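# Roll the vial in the right palm until its label faces up

## Task

The vial starts loose in the right hand's palm-up crease between fingers and palm. Turn it, using the right hand alone, until its label points upward as in the goal picture, then release it so no digit touches it. The wrist camera, its post and the arm's final link count as part of that hand. The left arm and its hand must never touch the right hand. The task fails if the vial contacts anything else or leaves the hand. To finish, the vial must rest motionless for a moment on the palm, clear of the wrist, camera and post. The palm must face directly upward. No motor on either hand may read moving or overload, or be building toward a shutdown; a motor dead from the start is ignored. Then declare the job done.

## Robot and tools

Robot: two arms, left_arm and right_arm. Each carries the same right-handed hand (index, middle, ring, thumb; 16 hinge motors), so they are not mirrored. Only the right hand works here; keep the left arm away from it. Bases: left_arm at (+0.003, +0.454, 0) m, right_arm at (+0.062, -0.421, 0) m.

Scene frame: origin on the table top between the arms, +z up, +x out over the table, left_arm on the +y side. The names left/right do not match image sides.

Hand point frame: a point in front of the palm where thumb and fingertips meet in a pinch. +z runs along straight fingers toward the tips, +x crosses the palm away from the thumb, +y points out of the palm face (palm surface at y = -0.062 m). Knuckles sit at z = -0.017 m; straight fingertips reach 0.139 m beyond. A rigid mast near the wrist occupies x +0.05 to +0.10, z -0.16 to -0.11, up to y = +0.06 m. For palm-up, hand +y should point along scene +z.

execute_actions(actions, pictures): actions holds zero or one item.
- [] : no command; returns state and pictures.
- {"rows": [...], "steps": n}: a motion, n from 4 to 15 control steps of 1/30 s (default 15). Up to 15 rows; each row is used for one step, the final row repeats to fill n.
- {"steps": n}: a wait, n up to 300, counted from the previous result, reply time included.
pictures: true forces camera images; otherwise only the empty list returns them.

Each row is one flat list of 48 numbers, all in [-1, 1], covering both arms even if one is idle: 24 for left_arm then 24 for right_arm. Per arm, in order:
1-6: dx, dy, dz, rx, ry, rz. An offset, not a pose, in that hand point's own axes, measured from its pose in the latest result showing it (for a second call inside one reply, or before any result shows it, from where it is when the action starts). Every row uses that same reference; rows do not add up. Scale: 1.0 = 0.6 m for dx..dz and 180 degrees for rx..rz; rx, ry, rz form a single rotation vector. All zeros drives back to the reference pose, so it is not a hold-still.
7-22: absolute goal angles for index_mcp, index_abd, index_pip, index_dip, middle_mcp, middle_abd, middle_pip, middle_dip, ring_mcp, ring_abd, ring_pip, ring_dip, thumb_cmc, thumb_axl, thumb_mcp, thumb_ipl, scaled linearly between each hinge's stops. Bracket = (degrees at +1, degrees at -1; value when straight). Fingers: _mcp curls at the knuckle toward the palm as it goes to -1 (-18, +128; +0.75); _abd swings sideways away from the thumb toward -1 (-60, +60; +0.00); _pip (-29, +108; +0.58); _dip (-21, +117; +0.70). Thumb: thumb_cmc toward -1 brings the thumb from beside the palm to in front of it (-20, +120; +0.71); thumb_axl rolls it lengthwise (-27, +140; +0.68); thumb_mcp (-69, +109; +0.23) and thumb_ipl (-77, +108; +0.17) flex it, toward +z when thumb_axl is straight, and in the thumb_cmc -1 direction when thumb_axl is near -0.40.
23: current_limit, mapped from 0 mA at -1 to 550 mA at +1 (floor 11 mA); it also caps hinge speed, and well below 0 fingers may not lift.
24: speed; set-points move at (speed + 1)/2 x 5.9 rad/s.
Start values: current_limit +0.4, speed -0.6. Settings persist. A 0 in a hand slot is a real goal; to leave a hand untouched, resend its hand_goal, hand_current_limit and hand_speed.

Motion limits: each step the command is clipped to 70 mm and 16 degrees from the measured pose; damped IK favours position over orientation. Arms often stop 1 cm or more low. The right elbow may sag a bit with each action unless you re-aim at the pose you want. After an action an arm only continues to its last clipped pose, so check and send the rest. Result is taken 4 steps early; those steps run during your reply. Fingers keep moving between calls.

Result lines: left_arm/right_arm position (m) and quat_wxyz in the scene frame (less exact at long reach); Hand target (where the arm is being driven, when nothing is pending); "pose unreachable" (clearance check altered a command); HELD (row not sent that step); hand_goal, hand_measured (same -1..1 scale), hand_current_ma (positive pushes toward -1), hand_state per motor: moving, goal, blocked, overload; hand_current_limit, hand_speed. A finger presses only while its goal lies past the object's surface. Current of 495 mA or more accumulates time (it decays below that); 5 s shuts the motor down for 10 s. Motors overloaded from the first reading are dead for good. MOTOR HOT appears at 85 C; at 100 C the arm drops (OVER-TEMPERATURE FAULT). If an arm is stopped, hand numbers sent meanwhile are discarded.

zoom_image(camera, region): camera is cam_high (672x504), cam_low (672x504), cam_left_wrist or cam_right_wrist (504x504); region [x0, y0, x1, y1] in pixels, at most 504x504. show_instructions: shows the goal picture. read_manual(section="licences"): licence text only. finished_scene(scene): ends scene 1 irrevocably and grades it.

Suggested order: look, keep the palm level and up, roll the vial with gentle low-current finger motions, open all digits off it, wait until still and all motors read goal, confirm the label faces up, then call finished_scene(1).

Avoid: dropping the vial or letting it touch the table or left arm, letting it rest on wrist, camera or mast, hard finger squeezes, arm-to-arm contact, and knocking anything off the table.

Each tool is called after "Call:" as name([rows], argument=value, ...), one row to a line, values as JSON.

Reference images:

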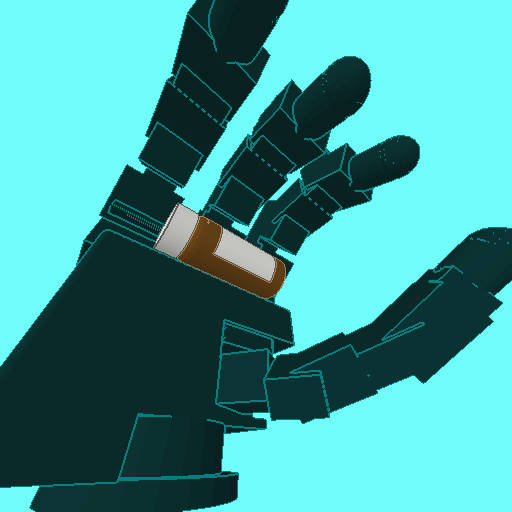

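## Session

Call:
execute_actions(actions=[])

Scene clock: 0.00 s of 4800.00 s.
left_arm: end_effector_position=(+0.4014, +0.7872, +0.6046) hand_goal=(+0.754, +0.000, +0.576, +0.696, +0.754, +0.000, +0.576, +0.696, +0.754, +0.000, +0.576, +0.696, +0.714, +0.678, +0.226, +0.168) hand_measured=(+0.754, +0.000, +0.576, +0.696, +0.754, +0.000, +0.576, +0.696, +0.754, +0.000, +0.576, +0.696, +0.714, +0.678, +0.226, +0.168) hand_current_ma=(+0, +0, +0, +0, +0, +0, +0, +0, +0, +0, +0, +0, +0, +0, +0, +0) hand_state=(goal, goal, goal, goal, goal, goal, goal, goal, goal, goal, goal, goal, goal, goal, goal, goal) hand_current_limit=0.40 hand_speed=-0.60 end_effector_quat_wxyz=(+0.290, +0.280, +0.627, +0.667) | right_arm: end_effector_position=(+0.4287, -0.0863, +0.3960) hand_goal=(+0.046, +0.000, -0.008, +0.280, +0.046, +0.000, -0.008, +0.280, +0.046, +0.000, -0.008, +0.280, -0.104, +0.266, +0.032, -0.018) hand_measured=(+0.062, +0.000, -0.006, +0.282, +0.062, +0.000, -0.006, +0.282, +0.064, +0.000, -0.004, +0.282, -0.088, +0.270, +0.034, -0.016) hand_current_ma=(+87, +0, +14, +14, +87, +0, +14, +13, +95, +0, +15, +12, +79, +31, +11, +11) hand_state=(goal, goal, goal, goal, goal, goal, goal, goal, goal, goal, goal, goal, goal, goal, goal, goal) hand_current_limit=0.40 hand_speed=-0.60 end_effector_quat_wxyz=(+0.285, +0.287, +0.653, +0.641)
Joint positions: left_arm=[0.626 1.056 1.089 0.023 0.001 0.009] | right_arm=[ 1.018  1.109  0.605  0.488  0.071 -0.003]
Joint velocities: left_arm=[-0.015 -0.005 -0.002  0.007 -0.007  0.051] | right_arm=[-0.005 -0.005  0.002  0.002  0.022 -0.007]
Hand target (left_arm): +0.396, +0.782, +0.632; +0.297, +0.272, +0.610, +0.683
Hand target (right_arm): +0.430, -0.085, +0.416; +0.289, +0.282, +0.640, +0.654

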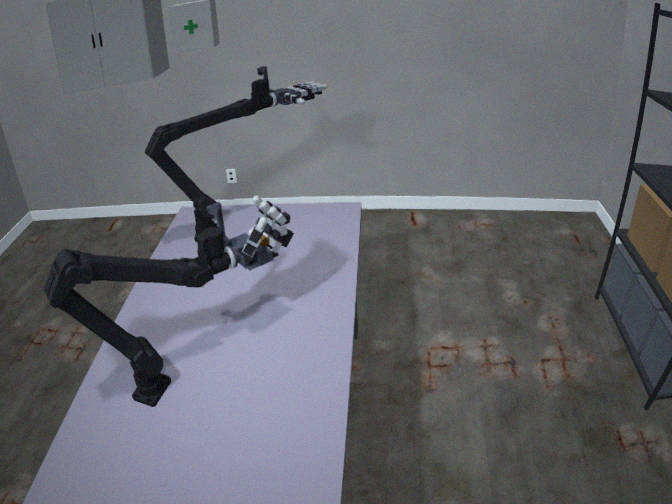

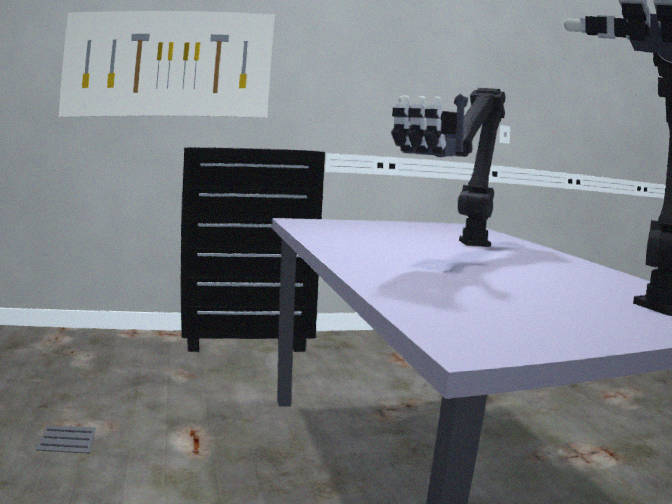

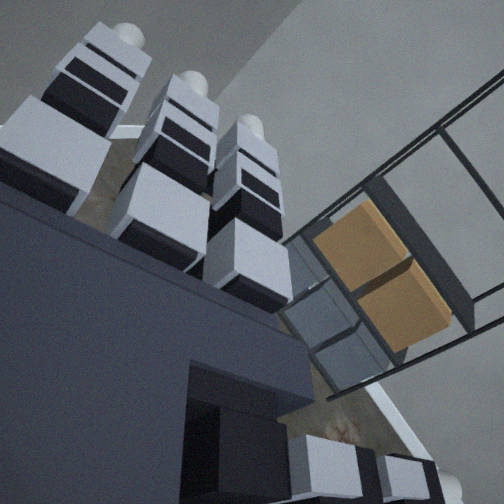

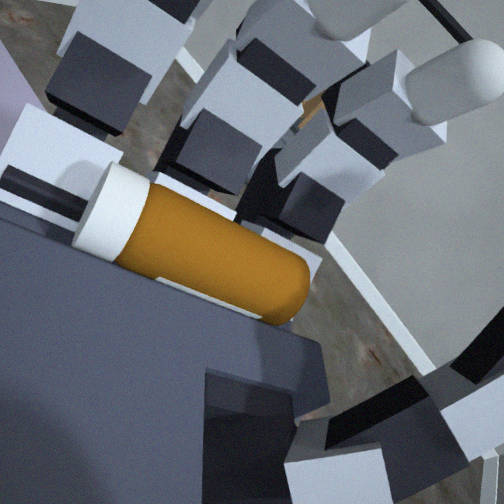

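Call:
zoom_image(camera="cam_right_wrist", region=[0, 100, 360, 420])

Call:
zoom_image(camera="cam_left_wrist", region=[0, 100, 360, 460])

Call:
zoom_image(camera="cam_high", region=[200, 180, 320, 290])

Region (0, 100, 360, 420) of cam_right_wrist's 504x504 image, scaled by 1.400, with more detail than that image has.

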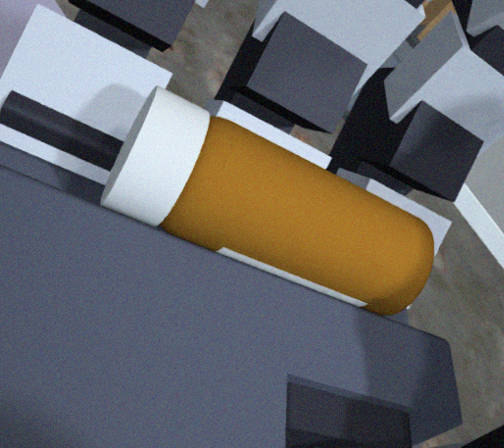

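Region (0, 100, 360, 460) of cam_left_wrist's 504x504 image, scaled by 1.400, with more detail than that image has.

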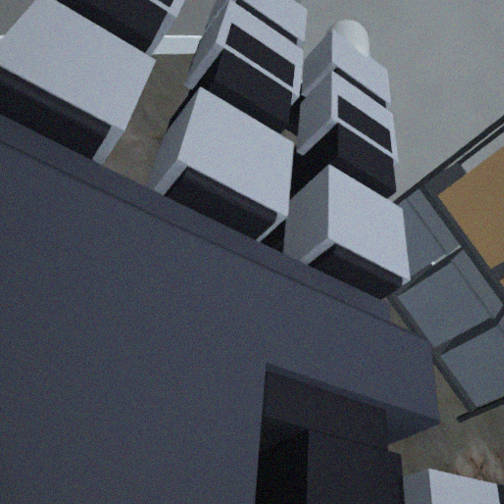

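Region (200, 180, 320, 290) of cam_high's 672x504 image, scaled by 4.200, with more detail than that image has; it fills the top 462 rows of this view, and the rest is white.

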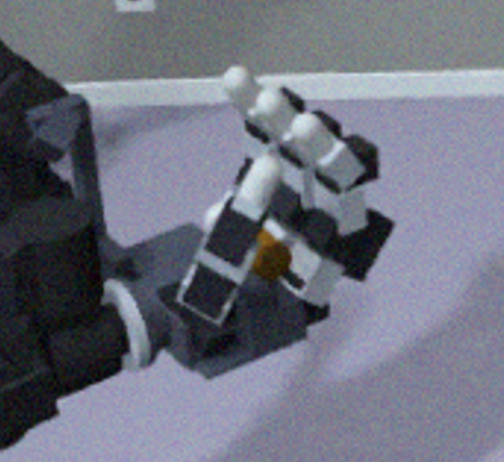

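Call:
execute_actions([
  {"rows": [[0,0.0463,-0.0099,-0.0163,0,0,0.754,0,0.576,0.696,0.754,0,0.576,0.696,0.754,0,0.576,0.696,0.714,0.678,0.226,0.168,0.4,-0.6,0,0.0333,0.0025,-0.0123,0,0.001,0.046,0,-0.008,0.28,0.507,0,-0.708,-0.275,0.046,0,-0.008,0.28,-0.104,0.266,0.032,-0.018,0.2,-0.2]], "steps": 15},
], pictures=true)

Scene clock: 10.00 s of 4800.00 s.
left_arm: end_effector_position=(+0.4014, +0.7872, +0.6046) hand_goal=(+0.754, +0.000, +0.576, +0.696, +0.754, +0.000, +0.576, +0.696, +0.754, +0.000, +0.576, +0.696, +0.714, +0.678, +0.226, +0.168) hand_measured=(+0.764, +0.000, +0.576, +0.696, +0.764, +0.000, +0.576, +0.696, +0.764, +0.000, +0.576, +0.696, +0.724, +0.678, +0.226, +0.168) hand_current_ma=(+57, +0, +4, +0, +52, +0, +4, +0, +55, +0, +4, +0, +53, -4, -1, -2) hand_state=(goal, goal, goal, goal, goal, goal, goal, goal, goal, goal, goal, goal, goal, goal, goal, goal) hand_current_limit=0.40 hand_speed=-0.60 end_effector_quat_wxyz=(+0.290, +0.280, +0.627, +0.667) | right_arm: end_effector_position=(+0.4287, -0.0863, +0.3960) hand_goal=(+0.046, +0.000, -0.008, +0.280, +0.508, +0.000, -0.708, -0.274, +0.046, +0.000, -0.008, +0.280, -0.104, +0.266, +0.032, -0.018) hand_measured=(+0.062, +0.000, -0.006, +0.282, +0.366, +0.000, -0.294, -0.006, +0.064, +0.000, -0.004, +0.282, -0.088, +0.270, +0.034, -0.016) hand_current_ma=(+87, +0, +14, +14, -10, +0, +46, +50, +95, +0, +15, +12, +79, +31, +11, +11) hand_state=(goal, goal, goal, goal, moving, goal, moving, moving, goal, goal, goal, goal, goal, goal, goal, goal) hand_current_limit=0.20 hand_speed=-0.20 end_effector_quat_wxyz=(+0.285, +0.287, +0.653, +0.641)
Joint positions: left_arm=[0.626 1.056 1.089 0.023 0.001 0.009] | right_arm=[ 1.018  1.109  0.605  0.488  0.071 -0.003]
Joint velocities: left_arm=[-0.015 -0.005  0.012 -0.002  0.007  0.007] | right_arm=[-0.005  0.005  0.007 -0.007 -0.007 -0.007]
Steps of this call (steps 1 to 90: nothing new was sent; then 6.63 s passed at rest; steps 91 to 101: the first 11 steps of this action). Readings (end_effector_position | what the end effector reports):
91: left_arm (+0.4014, +0.7872, +0.6046) | right_arm (+0.4287, -0.0863, +0.3960) | left_arm hand_goal=(+0.754, +0.000, +0.576, +0.696, +0.754, +0.000, +0.576, +0.696, +0.754, +0.000, +0.576, +0.696, +0.714, +0.678, +0.226, +0.168) hand_measured=(+0.764, +0.000, +0.576, +0.696, +0.764, +0.000, +0.576, +0.696, +0.764, +0.000, +0.576, +0.696, +0.724, +0.678, +0.226, +0.168) hand_current_ma=(+57, +0, +4, +0, +52, +0, +4, +0, +55, +0, +4, +0, +53, -4, -1, -2) hand_state=(goal, goal, goal, goal, goal, goal, goal, goal, goal, goal, goal, goal, goal, goal, goal, goal) hand_current_limit=0.40 hand_speed=-0.60 | right_arm hand_goal=(+0.046, +0.000, -0.008, +0.280, +0.508, +0.000, -0.708, -0.274, +0.046, +0.000, -0.008, +0.280, -0.104, +0.266, +0.032, -0.018) hand_measured=(+0.062, +0.000, -0.006, +0.282, +0.062, +0.000, -0.006, +0.282, +0.064, +0.000, -0.004, +0.282, -0.088, +0.270, +0.034, -0.016) hand_current_ma=(+87, +0, +14, +14, +87, +0, +14, +13, +95, +0, +15, +12, +79, +31, +11, +11) hand_state=(goal, goal, goal, goal, moving, goal, moving, moving, goal, goal, goal, goal, goal, goal, goal, goal) hand_current_limit=0.20 hand_speed=-0.20
92: left_arm (+0.4014, +0.7872, +0.6046) | right_arm (+0.4287, -0.0863, +0.3960) | left_arm hand_goal=(+0.754, +0.000, +0.576, +0.696, +0.754, +0.000, +0.576, +0.696, +0.754, +0.000, +0.576, +0.696, +0.714, +0.678, +0.226, +0.168) hand_measured=(+0.764, +0.000, +0.576, +0.696, +0.764, +0.000, +0.576, +0.696, +0.764, +0.000, +0.576, +0.696, +0.724, +0.678, +0.226, +0.168) hand_current_ma=(+57, +0, +4, +0, +52, +0, +4, +0, +55, +0, +4, +0, +53, -4, -1, -2) hand_state=(goal, goal, goal, goal, goal, goal, goal, goal, goal, goal, goal, goal, goal, goal, goal, goal) hand_current_limit=0.40 hand_speed=-0.60 | right_arm hand_goal=(+0.046, +0.000, -0.008, +0.280, +0.508, +0.000, -0.708, -0.274, +0.046, +0.000, -0.008, +0.280, -0.104, +0.266, +0.032, -0.018) hand_measured=(+0.062, +0.000, -0.006, +0.282, +0.066, +0.000, -0.010, +0.278, +0.064, +0.000, -0.004, +0.282, -0.088, +0.270, +0.034, -0.016) hand_current_ma=(+87, +0, +14, +14, -120, +0, +157, +169, +95, +0, +15, +12, +79, +31, +11, +11) hand_state=(goal, goal, goal, goal, moving, goal, moving, moving, goal, goal, goal, goal, goal, goal, goal, goal) hand_current_limit=0.20 hand_speed=-0.20
94: left_arm (+0.4014, +0.7872, +0.6046) | right_arm (+0.4287, -0.0863, +0.3960) | left_arm hand_goal=(+0.754, +0.000, +0.576, +0.696, +0.754, +0.000, +0.576, +0.696, +0.754, +0.000, +0.576, +0.696, +0.714, +0.678, +0.226, +0.168) hand_measured=(+0.764, +0.000, +0.576, +0.696, +0.764, +0.000, +0.576, +0.696, +0.764, +0.000, +0.576, +0.696, +0.724, +0.678, +0.226, +0.168) hand_current_ma=(+57, +0, +4, +0, +52, +0, +4, +0, +55, +0, +4, +0, +53, -4, -1, -2) hand_state=(goal, goal, goal, goal, goal, goal, goal, goal, goal, goal, goal, goal, goal, goal, goal, goal) hand_current_limit=0.40 hand_speed=-0.60 | right_arm hand_goal=(+0.046, +0.000, -0.008, +0.280, +0.508, +0.000, -0.708, -0.274, +0.046, +0.000, -0.008, +0.280, -0.104, +0.266, +0.032, -0.018) hand_measured=(+0.062, +0.000, -0.006, +0.282, +0.124, +0.000, -0.068, +0.220, +0.064, +0.000, -0.004, +0.282, -0.088, +0.270, +0.034, -0.016) hand_current_ma=(+87, +0, +14, +14, -52, +0, +112, +115, +95, +0, +15, +12, +79, +31, +11, +11) hand_state=(goal, goal, goal, goal, moving, goal, moving, moving, goal, goal, goal, goal, goal, goal, goal, goal) hand_current_limit=0.20 hand_speed=-0.20
98: left_arm (+0.4014, +0.7872, +0.6046) | right_arm (+0.4287, -0.0863, +0.3960) | left_arm hand_goal=(+0.754, +0.000, +0.576, +0.696, +0.754, +0.000, +0.576, +0.696, +0.754, +0.000, +0.576, +0.696, +0.714, +0.678, +0.226, +0.168) hand_measured=(+0.764, +0.000, +0.576, +0.696, +0.764, +0.000, +0.576, +0.696, +0.764, +0.000, +0.576, +0.696, +0.724, +0.678, +0.226, +0.168) hand_current_ma=(+57, +0, +4, +0, +52, +0, +4, +0, +55, +0, +4, +0, +53, -4, -1, -2) hand_state=(goal, goal, goal, goal, goal, goal, goal, goal, goal, goal, goal, goal, goal, goal, goal, goal) hand_current_limit=0.40 hand_speed=-0.60 | right_arm hand_goal=(+0.046, +0.000, -0.008, +0.280, +0.508, +0.000, -0.708, -0.274, +0.046, +0.000, -0.008, +0.280, -0.104, +0.266, +0.032, -0.018) hand_measured=(+0.062, +0.000, -0.006, +0.282, +0.262, +0.000, -0.198, +0.092, +0.064, +0.000, -0.004, +0.282, -0.088, +0.270, +0.034, -0.016) hand_current_ma=(+87, +0, +14, +14, -25, +0, +73, +74, +95, +0, +15, +12, +79, +31, +11, +11) hand_state=(goal, goal, goal, goal, moving, goal, moving, moving, goal, goal, goal, goal, goal, goal, goal, goal) hand_current_limit=0.20 hand_speed=-0.20
101: the state above

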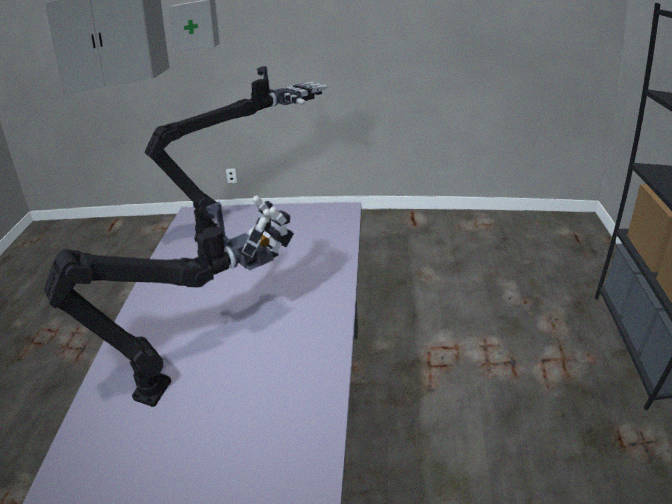

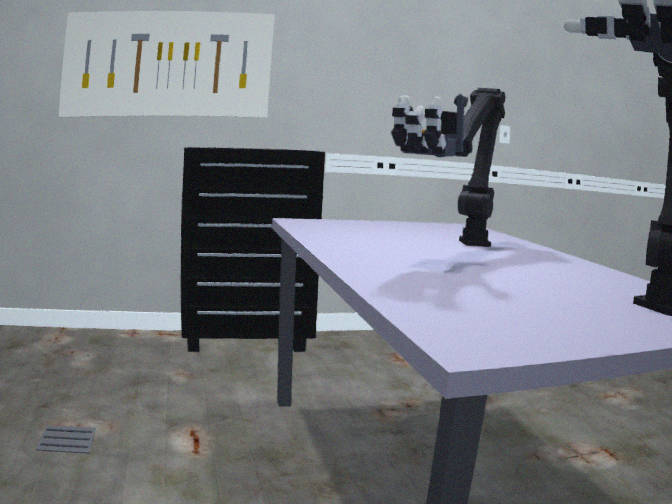

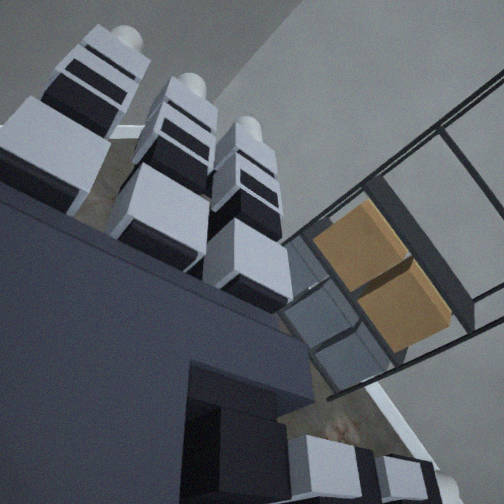

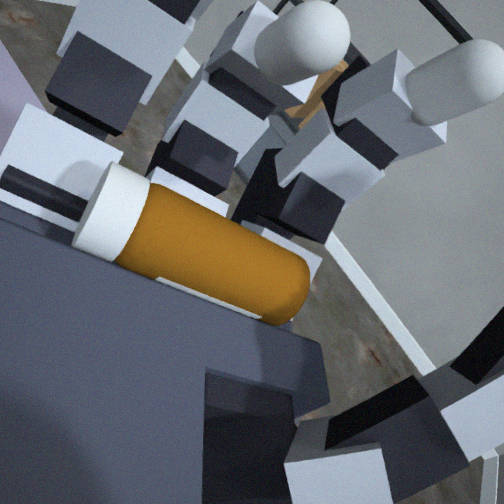

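Call:
execute_actions([
  {"rows": [[0,0.0463,-0.0099,-0.0163,0,0,0.754,0,0.576,0.696,0.754,0,0.576,0.696,0.754,0,0.576,0.696,0.714,0.678,0.226,0.168,0.4,-0.6,0,0.0333,0.0025,-0.0123,0,0.001,0.046,0,-0.008,0.28,0.507,0,-1,-0.275,0.046,0,-0.008,0.28,-0.104,0.266,0.032,-0.018,0.1,-0.4]], "steps": 15},
], pictures=true)

Scene clock: 10.57 s of 4800.00 s.
left_arm: end_effector_position=(+0.4014, +0.7872, +0.6046) hand_goal=(+0.754, +0.000, +0.576, +0.696, +0.754, +0.000, +0.576, +0.696, +0.754, +0.000, +0.576, +0.696, +0.714, +0.678, +0.226, +0.168) hand_measured=(+0.764, +0.000, +0.576, +0.696, +0.764, +0.000, +0.576, +0.696, +0.764, +0.000, +0.576, +0.696, +0.724, +0.678, +0.226, +0.168) hand_current_ma=(+57, +0, +4, +0, +52, +0, +4, +0, +55, +0, +4, +0, +53, -4, -1, -2) hand_state=(goal, goal, goal, goal, goal, goal, goal, goal, goal, goal, goal, goal, goal, goal, goal, goal) hand_current_limit=0.40 hand_speed=-0.60 end_effector_quat_wxyz=(+0.290, +0.280, +0.627, +0.667) | right_arm: end_effector_position=(+0.4287, -0.0863, +0.3960) hand_goal=(+0.046, +0.000, -0.008, +0.280, +0.508, +0.000, -1.000, -0.274, +0.046, +0.000, -0.008, +0.280, -0.104, +0.266, +0.032, -0.018) hand_measured=(+0.062, +0.000, -0.006, +0.282, +0.514, +0.000, -0.816, -0.272, +0.064, +0.000, -0.004, +0.282, -0.088, +0.270, +0.034, -0.016) hand_current_ma=(+87, +0, +14, +14, +35, +0, +45, +12, +95, +0, +15, +12, +79, +31, +11, +11) hand_state=(goal, goal, goal, goal, goal, goal, moving, goal, goal, goal, goal, goal, goal, goal, goal, goal) hand_current_limit=0.10 hand_speed=-0.40 end_effector_quat_wxyz=(+0.285, +0.287, +0.653, +0.641)
Joint positions: left_arm=[0.626 1.056 1.089 0.023 0.001 0.009] | right_arm=[ 1.018  1.109  0.605  0.488  0.071 -0.003]
Joint velocities: left_arm=[ 0.005  0.005 -0.012 -0.007 -0.022  0.007] | right_arm=[-0.024 -0.005  0.002  0.002  0.007 -0.022]
Off your previous action's commanded pose (left_arm): 0.028 m, 3 deg at its last step (step 4 of this call).
Off your previous action's commanded pose (right_arm): 0.020 m, 2 deg at its last step (step 4 of this call).
Steps of this call (steps 1 to 4: the last 4 steps of your previous action; steps 5 to 6: nothing new was sent; steps 7 to 17: the first 11 steps of this action). Readings (end_effector_position | what the end effector reports):
7: left_arm (+0.4014, +0.7872, +0.6046) | right_arm (+0.4287, -0.0863, +0.3960) | left_arm hand_goal=(+0.754, +0.000, +0.576, +0.696, +0.754, +0.000, +0.576, +0.696, +0.754, +0.000, +0.576, +0.696, +0.714, +0.678, +0.226, +0.168) hand_measured=(+0.764, +0.000, +0.576, +0.696, +0.764, +0.000, +0.576, +0.696, +0.764, +0.000, +0.576, +0.696, +0.724, +0.678, +0.226, +0.168) hand_current_ma=(+57, +0, +4, +0, +52, +0, +4, +0, +55, +0, +4, +0, +53, -4, -1, -2) hand_state=(goal, goal, goal, goal, goal, goal, goal, goal, goal, goal, goal, goal, goal, goal, goal, goal) hand_current_limit=0.40 hand_speed=-0.60 | right_arm hand_goal=(+0.046, +0.000, -0.008, +0.280, +0.508, +0.000, -1.000, -0.274, +0.046, +0.000, -0.008, +0.280, -0.104, +0.266, +0.032, -0.018) hand_measured=(+0.062, +0.000, -0.006, +0.282, +0.514, +0.000, -0.518, -0.228, +0.064, +0.000, -0.004, +0.282, -0.088, +0.270, +0.034, -0.016) hand_current_ma=(+87, +0, +14, +14, +35, +0, +54, +49, +95, +0, +15, +12, +79, +31, +11, +11) hand_state=(goal, goal, goal, goal, goal, goal, moving, moving, goal, goal, goal, goal, goal, goal, goal, goal) hand_current_limit=0.10 hand_speed=-0.40
8: left_arm (+0.4014, +0.7872, +0.6046) | right_arm (+0.4287, -0.0863, +0.3960) | left_arm hand_goal=(+0.754, +0.000, +0.576, +0.696, +0.754, +0.000, +0.576, +0.696, +0.754, +0.000, +0.576, +0.696, +0.714, +0.678, +0.226, +0.168) hand_measured=(+0.764, +0.000, +0.576, +0.696, +0.764, +0.000, +0.576, +0.696, +0.764, +0.000, +0.576, +0.696, +0.724, +0.678, +0.226, +0.168) hand_current_ma=(+57, +0, +4, +0, +52, +0, +4, +0, +55, +0, +4, +0, +53, -4, -1, -2) hand_state=(goal, goal, goal, goal, goal, goal, goal, goal, goal, goal, goal, goal, goal, goal, goal, goal) hand_current_limit=0.40 hand_speed=-0.60 | right_arm hand_goal=(+0.046, +0.000, -0.008, +0.280, +0.508, +0.000, -1.000, -0.274, +0.046, +0.000, -0.008, +0.280, -0.104, +0.266, +0.032, -0.018) hand_measured=(+0.062, +0.000, -0.006, +0.282, +0.514, +0.000, -0.550, -0.256, +0.064, +0.000, -0.004, +0.282, -0.088, +0.270, +0.034, -0.016) hand_current_ma=(+87, +0, +14, +14, +35, +0, +37, -22, +95, +0, +15, +12, +79, +31, +11, +11) hand_state=(goal, goal, goal, goal, goal, goal, moving, moving, goal, goal, goal, goal, goal, goal, goal, goal) hand_current_limit=0.10 hand_speed=-0.40
10: left_arm (+0.4014, +0.7872, +0.6046) | right_arm (+0.4287, -0.0863, +0.3960) | left_arm hand_goal=(+0.754, +0.000, +0.576, +0.696, +0.754, +0.000, +0.576, +0.696, +0.754, +0.000, +0.576, +0.696, +0.714, +0.678, +0.226, +0.168) hand_measured=(+0.764, +0.000, +0.576, +0.696, +0.764, +0.000, +0.576, +0.696, +0.764, +0.000, +0.576, +0.696, +0.724, +0.678, +0.226, +0.168) hand_current_ma=(+57, +0, +4, +0, +52, +0, +4, +0, +55, +0, +4, +0, +53, -4, -1, -2) hand_state=(goal, goal, goal, goal, goal, goal, goal, goal, goal, goal, goal, goal, goal, goal, goal, goal) hand_current_limit=0.40 hand_speed=-0.60 | right_arm hand_goal=(+0.046, +0.000, -0.008, +0.280, +0.508, +0.000, -1.000, -0.274, +0.046, +0.000, -0.008, +0.280, -0.104, +0.266, +0.032, -0.018) hand_measured=(+0.062, +0.000, -0.006, +0.282, +0.514, +0.000, -0.608, -0.270, +0.064, +0.000, -0.004, +0.282, -0.088, +0.270, +0.034, -0.016) hand_current_ma=(+87, +0, +14, +14, +35, +0, +42, +8, +95, +0, +15, +12, +79, +31, +11, +11) hand_state=(goal, goal, goal, goal, goal, goal, moving, moving, goal, goal, goal, goal, goal, goal, goal, goal) hand_current_limit=0.10 hand_speed=-0.40
14: left_arm (+0.4014, +0.7872, +0.6046) | right_arm (+0.4287, -0.0863, +0.3960) | left_arm hand_goal=(+0.754, +0.000, +0.576, +0.696, +0.754, +0.000, +0.576, +0.696, +0.754, +0.000, +0.576, +0.696, +0.714, +0.678, +0.226, +0.168) hand_measured=(+0.764, +0.000, +0.576, +0.696, +0.764, +0.000, +0.576, +0.696, +0.764, +0.000, +0.576, +0.696, +0.724, +0.678, +0.226, +0.168) hand_current_ma=(+57, +0, +4, +0, +52, +0, +4, +0, +55, +0, +4, +0, +53, -4, -1, -2) hand_state=(goal, goal, goal, goal, goal, goal, goal, goal, goal, goal, goal, goal, goal, goal, goal, goal) hand_current_limit=0.40 hand_speed=-0.60 | right_arm hand_goal=(+0.046, +0.000, -0.008, +0.280, +0.508, +0.000, -1.000, -0.274, +0.046, +0.000, -0.008, +0.280, -0.104, +0.266, +0.032, -0.018) hand_measured=(+0.062, +0.000, -0.006, +0.282, +0.514, +0.000, -0.728, -0.272, +0.064, +0.000, -0.004, +0.282, -0.088, +0.270, +0.034, -0.016) hand_current_ma=(+87, +0, +14, +14, +35, +0, +44, +12, +95, +0, +15, +12, +79, +31, +11, +11) hand_state=(goal, goal, goal, goal, goal, goal, moving, goal, goal, goal, goal, goal, goal, goal, goal, goal) hand_current_limit=0.10 hand_speed=-0.40
17: the state above

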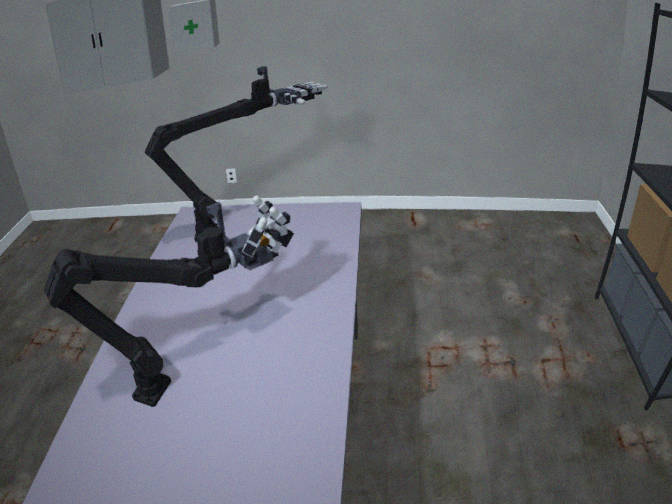

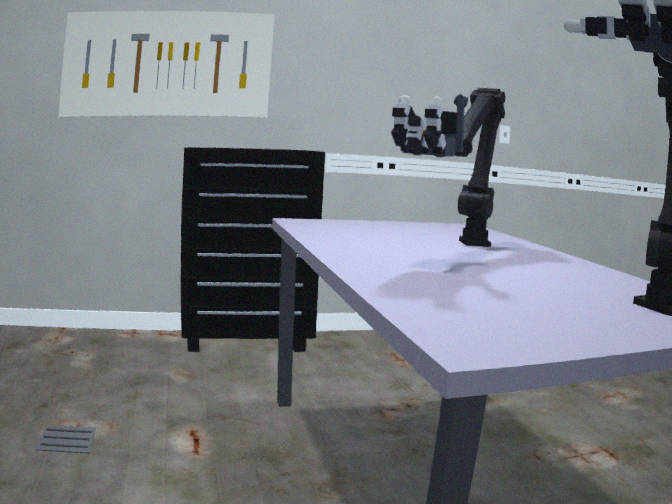

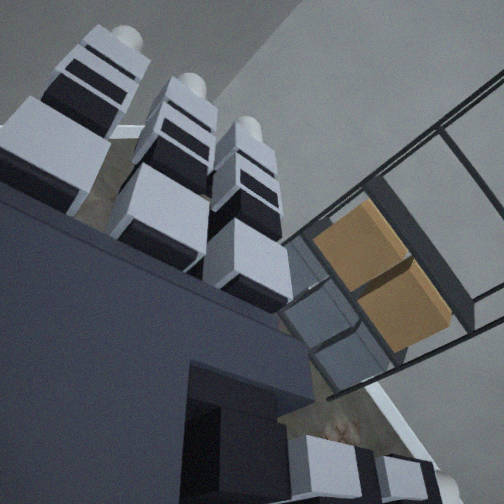

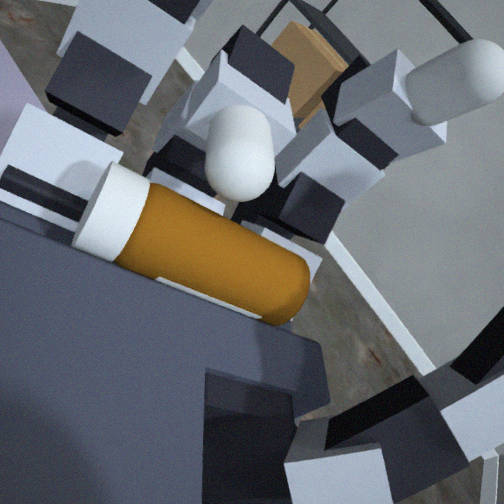

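Call:
execute_actions([
  {"steps": 8},
], pictures=true)

Scene clock: 10.83 s of 4800.00 s.
left_arm: end_effector_position=(+0.4014, +0.7872, +0.6046) hand_goal=(+0.754, +0.000, +0.576, +0.696, +0.754, +0.000, +0.576, +0.696, +0.754, +0.000, +0.576, +0.696, +0.714, +0.678, +0.226, +0.168) hand_measured=(+0.764, +0.000, +0.576, +0.696, +0.764, +0.000, +0.576, +0.696, +0.764, +0.000, +0.576, +0.696, +0.724, +0.678, +0.226, +0.168) hand_current_ma=(+57, +0, +4, +0, +52, +0, +4, +0, +55, +0, +4, +0, +53, -4, -1, -2) hand_state=(goal, goal, goal, goal, goal, goal, goal, goal, goal, goal, goal, goal, goal, goal, goal, goal) hand_current_limit=0.40 hand_speed=-0.60 end_effector_quat_wxyz=(+0.290, +0.280, +0.627, +0.667) | right_arm: end_effector_position=(+0.4287, -0.0863, +0.3960) hand_goal=(+0.046, +0.000, -0.008, +0.280, +0.508, +0.000, -1.000, -0.274, +0.046, +0.000, -0.008, +0.280, -0.104, +0.266, +0.032, -0.018) hand_measured=(+0.062, +0.000, -0.006, +0.282, +0.522, +0.000, -0.936, -0.260, +0.064, +0.000, -0.004, +0.282, -0.088, +0.270, +0.034, -0.016) hand_current_ma=(+87, +0, +14, +14, +80, +0, +302, +71, +95, +0, +15, +12, +79, +31, +11, +11) hand_state=(goal, goal, goal, goal, goal, goal, blocked, goal, goal, goal, goal, goal, goal, goal, goal, goal) hand_current_limit=0.10 hand_speed=-0.40 end_effector_quat_wxyz=(+0.285, +0.287, +0.653, +0.641)
Joint positions: left_arm=[0.626 1.056 1.089 0.023 0.001 0.009] | right_arm=[ 1.018  1.109  0.605  0.488  0.071 -0.003]
Joint velocities: left_arm=[-0.015 -0.015 -0.012  0.002 -0.022  0.007] | right_arm=[-0.005  0.005 -0.002  0.002  0.037  0.007]
Hand target (left_arm): +0.395, +0.782, +0.631; +0.296, +0.272, +0.610, +0.682
Hand target (right_arm): +0.430, -0.086, +0.416; +0.289, +0.282, +0.640, +0.654
Off the commanded pose (left_arm): 0.028 m, 3 deg.
Off the commanded pose (right_arm): 0.020 m, 2 deg.
Kept back: nothing.
Steps of this call (steps 1 to 4: the last 4 steps of your previous action; steps 5 to 8: nothing new was sent). Readings (end_effector_position | what the end effector reports):
1: left_arm (+0.4014, +0.7872, +0.6046) | right_arm (+0.4287, -0.0863, +0.3960) | left_arm hand_goal=(+0.754, +0.000, +0.576, +0.696, +0.754, +0.000, +0.576, +0.696, +0.754, +0.000, +0.576, +0.696, +0.714, +0.678, +0.226, +0.168) hand_measured=(+0.764, +0.000, +0.576, +0.696, +0.764, +0.000, +0.576, +0.696, +0.764, +0.000, +0.576, +0.696, +0.724, +0.678, +0.226, +0.168) hand_current_ma=(+57, +0, +4, +0, +52, +0, +4, +0, +55, +0, +4, +0, +53, -4, -1, -2) hand_state=(goal, goal, goal, goal, goal, goal, goal, goal, goal, goal, goal, goal, goal, goal, goal, goal) hand_current_limit=0.40 hand_speed=-0.60 | right_arm hand_goal=(+0.046, +0.000, -0.008, +0.280, +0.508, +0.000, -1.000, -0.274, +0.046, +0.000, -0.008, +0.280, -0.104, +0.266, +0.032, -0.018) hand_measured=(+0.062, +0.000, -0.006, +0.282, +0.514, +0.000, -0.846, -0.272, +0.064, +0.000, -0.004, +0.282, -0.088, +0.270, +0.034, -0.016) hand_current_ma=(+87, +0, +14, +14, +35, +0, +43, +12, +95, +0, +15, +12, +79, +31, +11, +11) hand_state=(goal, goal, goal, goal, goal, goal, moving, goal, goal, goal, goal, goal, goal, goal, goal, goal) hand_current_limit=0.10 hand_speed=-0.40
2: left_arm (+0.4014, +0.7872, +0.6046) | right_arm (+0.4287, -0.0863, +0.3960) | left_arm hand_goal=(+0.754, +0.000, +0.576, +0.696, +0.754, +0.000, +0.576, +0.696, +0.754, +0.000, +0.576, +0.696, +0.714, +0.678, +0.226, +0.168) hand_measured=(+0.764, +0.000, +0.576, +0.696, +0.764, +0.000, +0.576, +0.696, +0.764, +0.000, +0.576, +0.696, +0.724, +0.678, +0.226, +0.168) hand_current_ma=(+57, +0, +4, +0, +52, +0, +4, +0, +55, +0, +4, +0, +53, -4, -1, -2) hand_state=(goal, goal, goal, goal, goal, goal, goal, goal, goal, goal, goal, goal, goal, goal, goal, goal) hand_current_limit=0.40 hand_speed=-0.60 | right_arm hand_goal=(+0.046, +0.000, -0.008, +0.280, +0.508, +0.000, -1.000, -0.274, +0.046, +0.000, -0.008, +0.280, -0.104, +0.266, +0.032, -0.018) hand_measured=(+0.062, +0.000, -0.006, +0.282, +0.514, +0.000, -0.876, -0.272, +0.064, +0.000, -0.004, +0.282, -0.088, +0.270, +0.034, -0.016) hand_current_ma=(+87, +0, +14, +14, +35, +0, +44, +12, +95, +0, +15, +12, +79, +31, +11, +11) hand_state=(goal, goal, goal, goal, goal, goal, moving, goal, goal, goal, goal, goal, goal, goal, goal, goal) hand_current_limit=0.10 hand_speed=-0.40
4: left_arm (+0.4014, +0.7872, +0.6046) | right_arm (+0.4287, -0.0863, +0.3960) | left_arm hand_goal=(+0.754, +0.000, +0.576, +0.696, +0.754, +0.000, +0.576, +0.696, +0.754, +0.000, +0.576, +0.696, +0.714, +0.678, +0.226, +0.168) hand_measured=(+0.764, +0.000, +0.576, +0.696, +0.764, +0.000, +0.576, +0.696, +0.764, +0.000, +0.576, +0.696, +0.724, +0.678, +0.226, +0.168) hand_current_ma=(+57, +0, +4, +0, +52, +0, +4, +0, +55, +0, +4, +0, +53, -4, -1, -2) hand_state=(goal, goal, goal, goal, goal, goal, goal, goal, goal, goal, goal, goal, goal, goal, goal, goal) hand_current_limit=0.40 hand_speed=-0.60 | right_arm hand_goal=(+0.046, +0.000, -0.008, +0.280, +0.508, +0.000, -1.000, -0.274, +0.046, +0.000, -0.008, +0.280, -0.104, +0.266, +0.032, -0.018) hand_measured=(+0.062, +0.000, -0.006, +0.282, +0.516, +0.000, -0.928, -0.270, +0.064, +0.000, -0.004, +0.282, -0.088, +0.270, +0.034, -0.016) hand_current_ma=(+87, +0, +14, +14, +62, +0, +269, +59, +95, +0, +15, +12, +79, +31, +11, +11) hand_state=(goal, goal, goal, goal, moving, goal, moving, moving, goal, goal, goal, goal, goal, goal, goal, goal) hand_current_limit=0.10 hand_speed=-0.40
8: the state above

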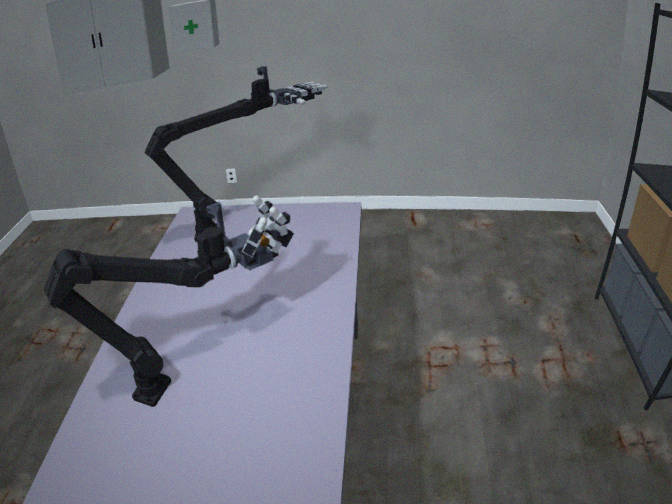

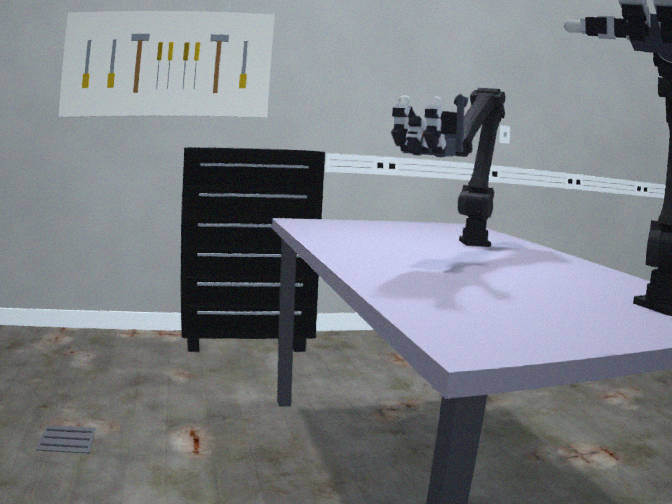

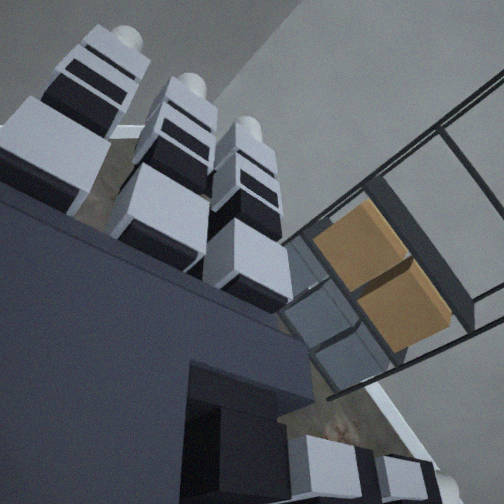

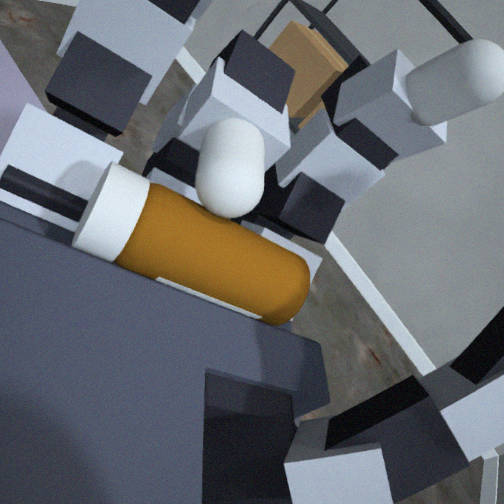

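Call:
execute_actions([
  {"rows": [[0,0.0463,-0.0099,-0.0163,0,0,0.754,0,0.576,0.696,0.754,0,0.576,0.696,0.754,0,0.576,0.696,0.714,0.678,0.226,0.168,0.4,-0.6,0,0.0333,0.0025,-0.0123,0,0.001,0.046,0,-0.008,0.28,0.2,0,-1,-0.275,0.046,0,-0.008,0.28,-0.104,0.266,0.032,-0.018,0.1,-0.5]], "steps": 15},
], pictures=true)

Scene clock: 11.40 s of 4800.00 s.
left_arm: end_effector_position=(+0.4014, +0.7872, +0.6046) hand_goal=(+0.754, +0.000, +0.576, +0.696, +0.754, +0.000, +0.576, +0.696, +0.754, +0.000, +0.576, +0.696, +0.714, +0.678, +0.226, +0.168) hand_measured=(+0.764, +0.000, +0.576, +0.696, +0.764, +0.000, +0.576, +0.696, +0.764, +0.000, +0.576, +0.696, +0.724, +0.678, +0.226, +0.168) hand_current_ma=(+57, +0, +4, +0, +52, +0, +4, +0, +55, +0, +4, +0, +53, -4, -1, -2) hand_state=(goal, goal, goal, goal, goal, goal, goal, goal, goal, goal, goal, goal, goal, goal, goal, goal) hand_current_limit=0.40 hand_speed=-0.60 end_effector_quat_wxyz=(+0.290, +0.280, +0.627, +0.667) | right_arm: end_effector_position=(+0.4287, -0.0863, +0.3960) hand_goal=(+0.046, +0.000, -0.008, +0.280, +0.200, +0.000, -1.000, -0.274, +0.046, +0.000, -0.008, +0.280, -0.104, +0.266, +0.032, -0.018) hand_measured=(+0.062, +0.000, -0.006, +0.282, +0.516, +0.000, -0.938, -0.260, +0.064, +0.000, -0.004, +0.282, -0.088, +0.270, +0.034, -0.016) hand_current_ma=(+87, +0, +14, +14, +303, +0, +303, +71, +95, +0, +15, +12, +79, +31, +11, +11) hand_state=(goal, goal, goal, goal, blocked, goal, blocked, goal, goal, goal, goal, goal, goal, goal, goal, goal) hand_current_limit=0.10 hand_speed=-0.50 end_effector_quat_wxyz=(+0.285, +0.287, +0.653, +0.641)
Joint positions: left_arm=[0.626 1.056 1.089 0.023 0.001 0.009] | right_arm=[ 1.018  1.109  0.605  0.488  0.071 -0.003]
Joint velocities: left_arm=[ 0.005 -0.005 -0.007  0.002  0.066 -0.066] | right_arm=[ 0.005  0.005 -0.017  0.012 -0.007  0.037]
Steps of this call (steps 1 to 6: nothing new was sent; steps 7 to 17: the first 11 steps of this action). Readings (end_effector_position | what the end effector reports):
7: left_arm (+0.4014, +0.7872, +0.6046) | right_arm (+0.4287, -0.0863, +0.3960) | left_arm hand_goal=(+0.754, +0.000, +0.576, +0.696, +0.754, +0.000, +0.576, +0.696, +0.754, +0.000, +0.576, +0.696, +0.714, +0.678, +0.226, +0.168) hand_measured=(+0.764, +0.000, +0.576, +0.696, +0.764, +0.000, +0.576, +0.696, +0.764, +0.000, +0.576, +0.696, +0.724, +0.678, +0.226, +0.168) hand_current_ma=(+57, +0, +4, +0, +52, +0, +4, +0, +55, +0, +4, +0, +53, -4, -1, -2) hand_state=(goal, goal, goal, goal, goal, goal, goal, goal, goal, goal, goal, goal, goal, goal, goal, goal) hand_current_limit=0.40 hand_speed=-0.60 | right_arm hand_goal=(+0.046, +0.000, -0.008, +0.280, +0.200, +0.000, -1.000, -0.274, +0.046, +0.000, -0.008, +0.280, -0.104, +0.266, +0.032, -0.018) hand_measured=(+0.062, +0.000, -0.006, +0.282, +0.522, +0.000, -0.938, -0.260, +0.064, +0.000, -0.004, +0.282, -0.088, +0.270, +0.034, -0.016) hand_current_ma=(+87, +0, +14, +14, +80, +0, +303, +71, +95, +0, +15, +12, +79, +31, +11, +11) hand_state=(goal, goal, goal, goal, moving, goal, blocked, goal, goal, goal, goal, goal, goal, goal, goal, goal) hand_current_limit=0.10 hand_speed=-0.50
8: left_arm (+0.4014, +0.7872, +0.6046) | right_arm (+0.4287, -0.0863, +0.3960) | left_arm hand_goal=(+0.754, +0.000, +0.576, +0.696, +0.754, +0.000, +0.576, +0.696, +0.754, +0.000, +0.576, +0.696, +0.714, +0.678, +0.226, +0.168) hand_measured=(+0.764, +0.000, +0.576, +0.696, +0.764, +0.000, +0.576, +0.696, +0.764, +0.000, +0.576, +0.696, +0.724, +0.678, +0.226, +0.168) hand_current_ma=(+57, +0, +4, +0, +52, +0, +4, +0, +55, +0, +4, +0, +53, -4, -1, -2) hand_state=(goal, goal, goal, goal, goal, goal, goal, goal, goal, goal, goal, goal, goal, goal, goal, goal) hand_current_limit=0.40 hand_speed=-0.60 | right_arm hand_goal=(+0.046, +0.000, -0.008, +0.280, +0.200, +0.000, -1.000, -0.274, +0.046, +0.000, -0.008, +0.280, -0.104, +0.266, +0.032, -0.018) hand_measured=(+0.062, +0.000, -0.006, +0.282, +0.522, +0.000, -0.938, -0.260, +0.064, +0.000, -0.004, +0.282, -0.088, +0.270, +0.034, -0.016) hand_current_ma=(+87, +0, +14, +14, +263, +0, +303, +71, +95, +0, +15, +12, +79, +31, +11, +11) hand_state=(goal, goal, goal, goal, moving, goal, blocked, goal, goal, goal, goal, goal, goal, goal, goal, goal) hand_current_limit=0.10 hand_speed=-0.50
10: left_arm (+0.4014, +0.7872, +0.6046) | right_arm (+0.4287, -0.0863, +0.3960) | left_arm hand_goal=(+0.754, +0.000, +0.576, +0.696, +0.754, +0.000, +0.576, +0.696, +0.754, +0.000, +0.576, +0.696, +0.714, +0.678, +0.226, +0.168) hand_measured=(+0.764, +0.000, +0.576, +0.696, +0.764, +0.000, +0.576, +0.696, +0.764, +0.000, +0.576, +0.696, +0.724, +0.678, +0.226, +0.168) hand_current_ma=(+57, +0, +4, +0, +52, +0, +4, +0, +55, +0, +4, +0, +53, -4, -1, -2) hand_state=(goal, goal, goal, goal, goal, goal, goal, goal, goal, goal, goal, goal, goal, goal, goal, goal) hand_current_limit=0.40 hand_speed=-0.60 | right_arm hand_goal=(+0.046, +0.000, -0.008, +0.280, +0.200, +0.000, -1.000, -0.274, +0.046, +0.000, -0.008, +0.280, -0.104, +0.266, +0.032, -0.018) hand_measured=(+0.062, +0.000, -0.006, +0.282, +0.516, +0.000, -0.938, -0.260, +0.064, +0.000, -0.004, +0.282, -0.088, +0.270, +0.034, -0.016) hand_current_ma=(+87, +0, +14, +14, +303, +0, +302, +71, +95, +0, +15, +12, +79, +31, +11, +11) hand_state=(goal, goal, goal, goal, moving, goal, blocked, goal, goal, goal, goal, goal, goal, goal, goal, goal) hand_current_limit=0.10 hand_speed=-0.50
14: left_arm (+0.4014, +0.7872, +0.6046) | right_arm (+0.4287, -0.0863, +0.3960) | left_arm hand_goal=(+0.754, +0.000, +0.576, +0.696, +0.754, +0.000, +0.576, +0.696, +0.754, +0.000, +0.576, +0.696, +0.714, +0.678, +0.226, +0.168) hand_measured=(+0.764, +0.000, +0.576, +0.696, +0.764, +0.000, +0.576, +0.696, +0.764, +0.000, +0.576, +0.696, +0.724, +0.678, +0.226, +0.168) hand_current_ma=(+57, +0, +4, +0, +52, +0, +4, +0, +55, +0, +4, +0, +53, -4, -1, -2) hand_state=(goal, goal, goal, goal, goal, goal, goal, goal, goal, goal, goal, goal, goal, goal, goal, goal) hand_current_limit=0.40 hand_speed=-0.60 | right_arm hand_goal=(+0.046, +0.000, -0.008, +0.280, +0.200, +0.000, -1.000, -0.274, +0.046, +0.000, -0.008, +0.280, -0.104, +0.266, +0.032, -0.018) hand_measured=(+0.062, +0.000, -0.006, +0.282, +0.516, +0.000, -0.938, -0.260, +0.064, +0.000, -0.004, +0.282, -0.088, +0.270, +0.034, -0.016) hand_current_ma=(+87, +0, +14, +14, +303, +0, +302, +71, +95, +0, +15, +12, +79, +31, +11, +11) hand_state=(goal, goal, goal, goal, blocked, goal, blocked, goal, goal, goal, goal, goal, goal, goal, goal, goal) hand_current_limit=0.10 hand_speed=-0.50
17: the state above

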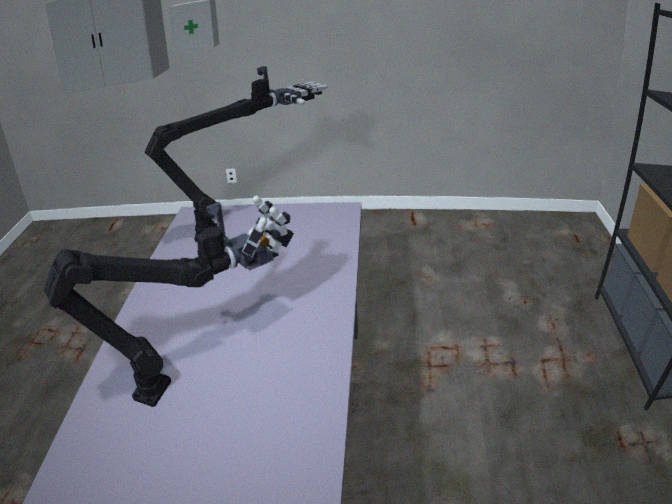

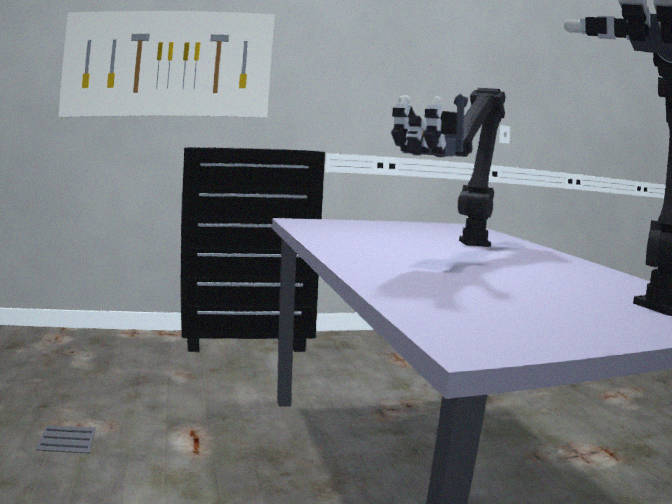

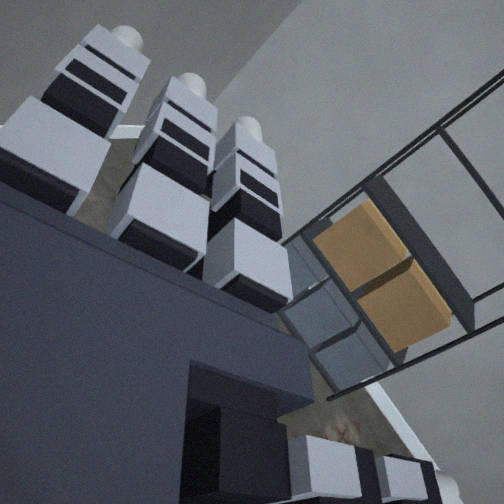

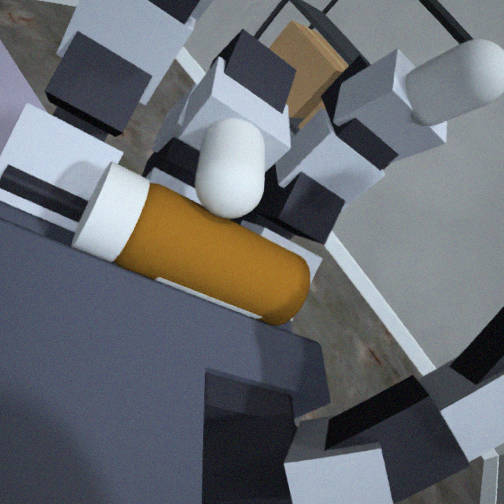

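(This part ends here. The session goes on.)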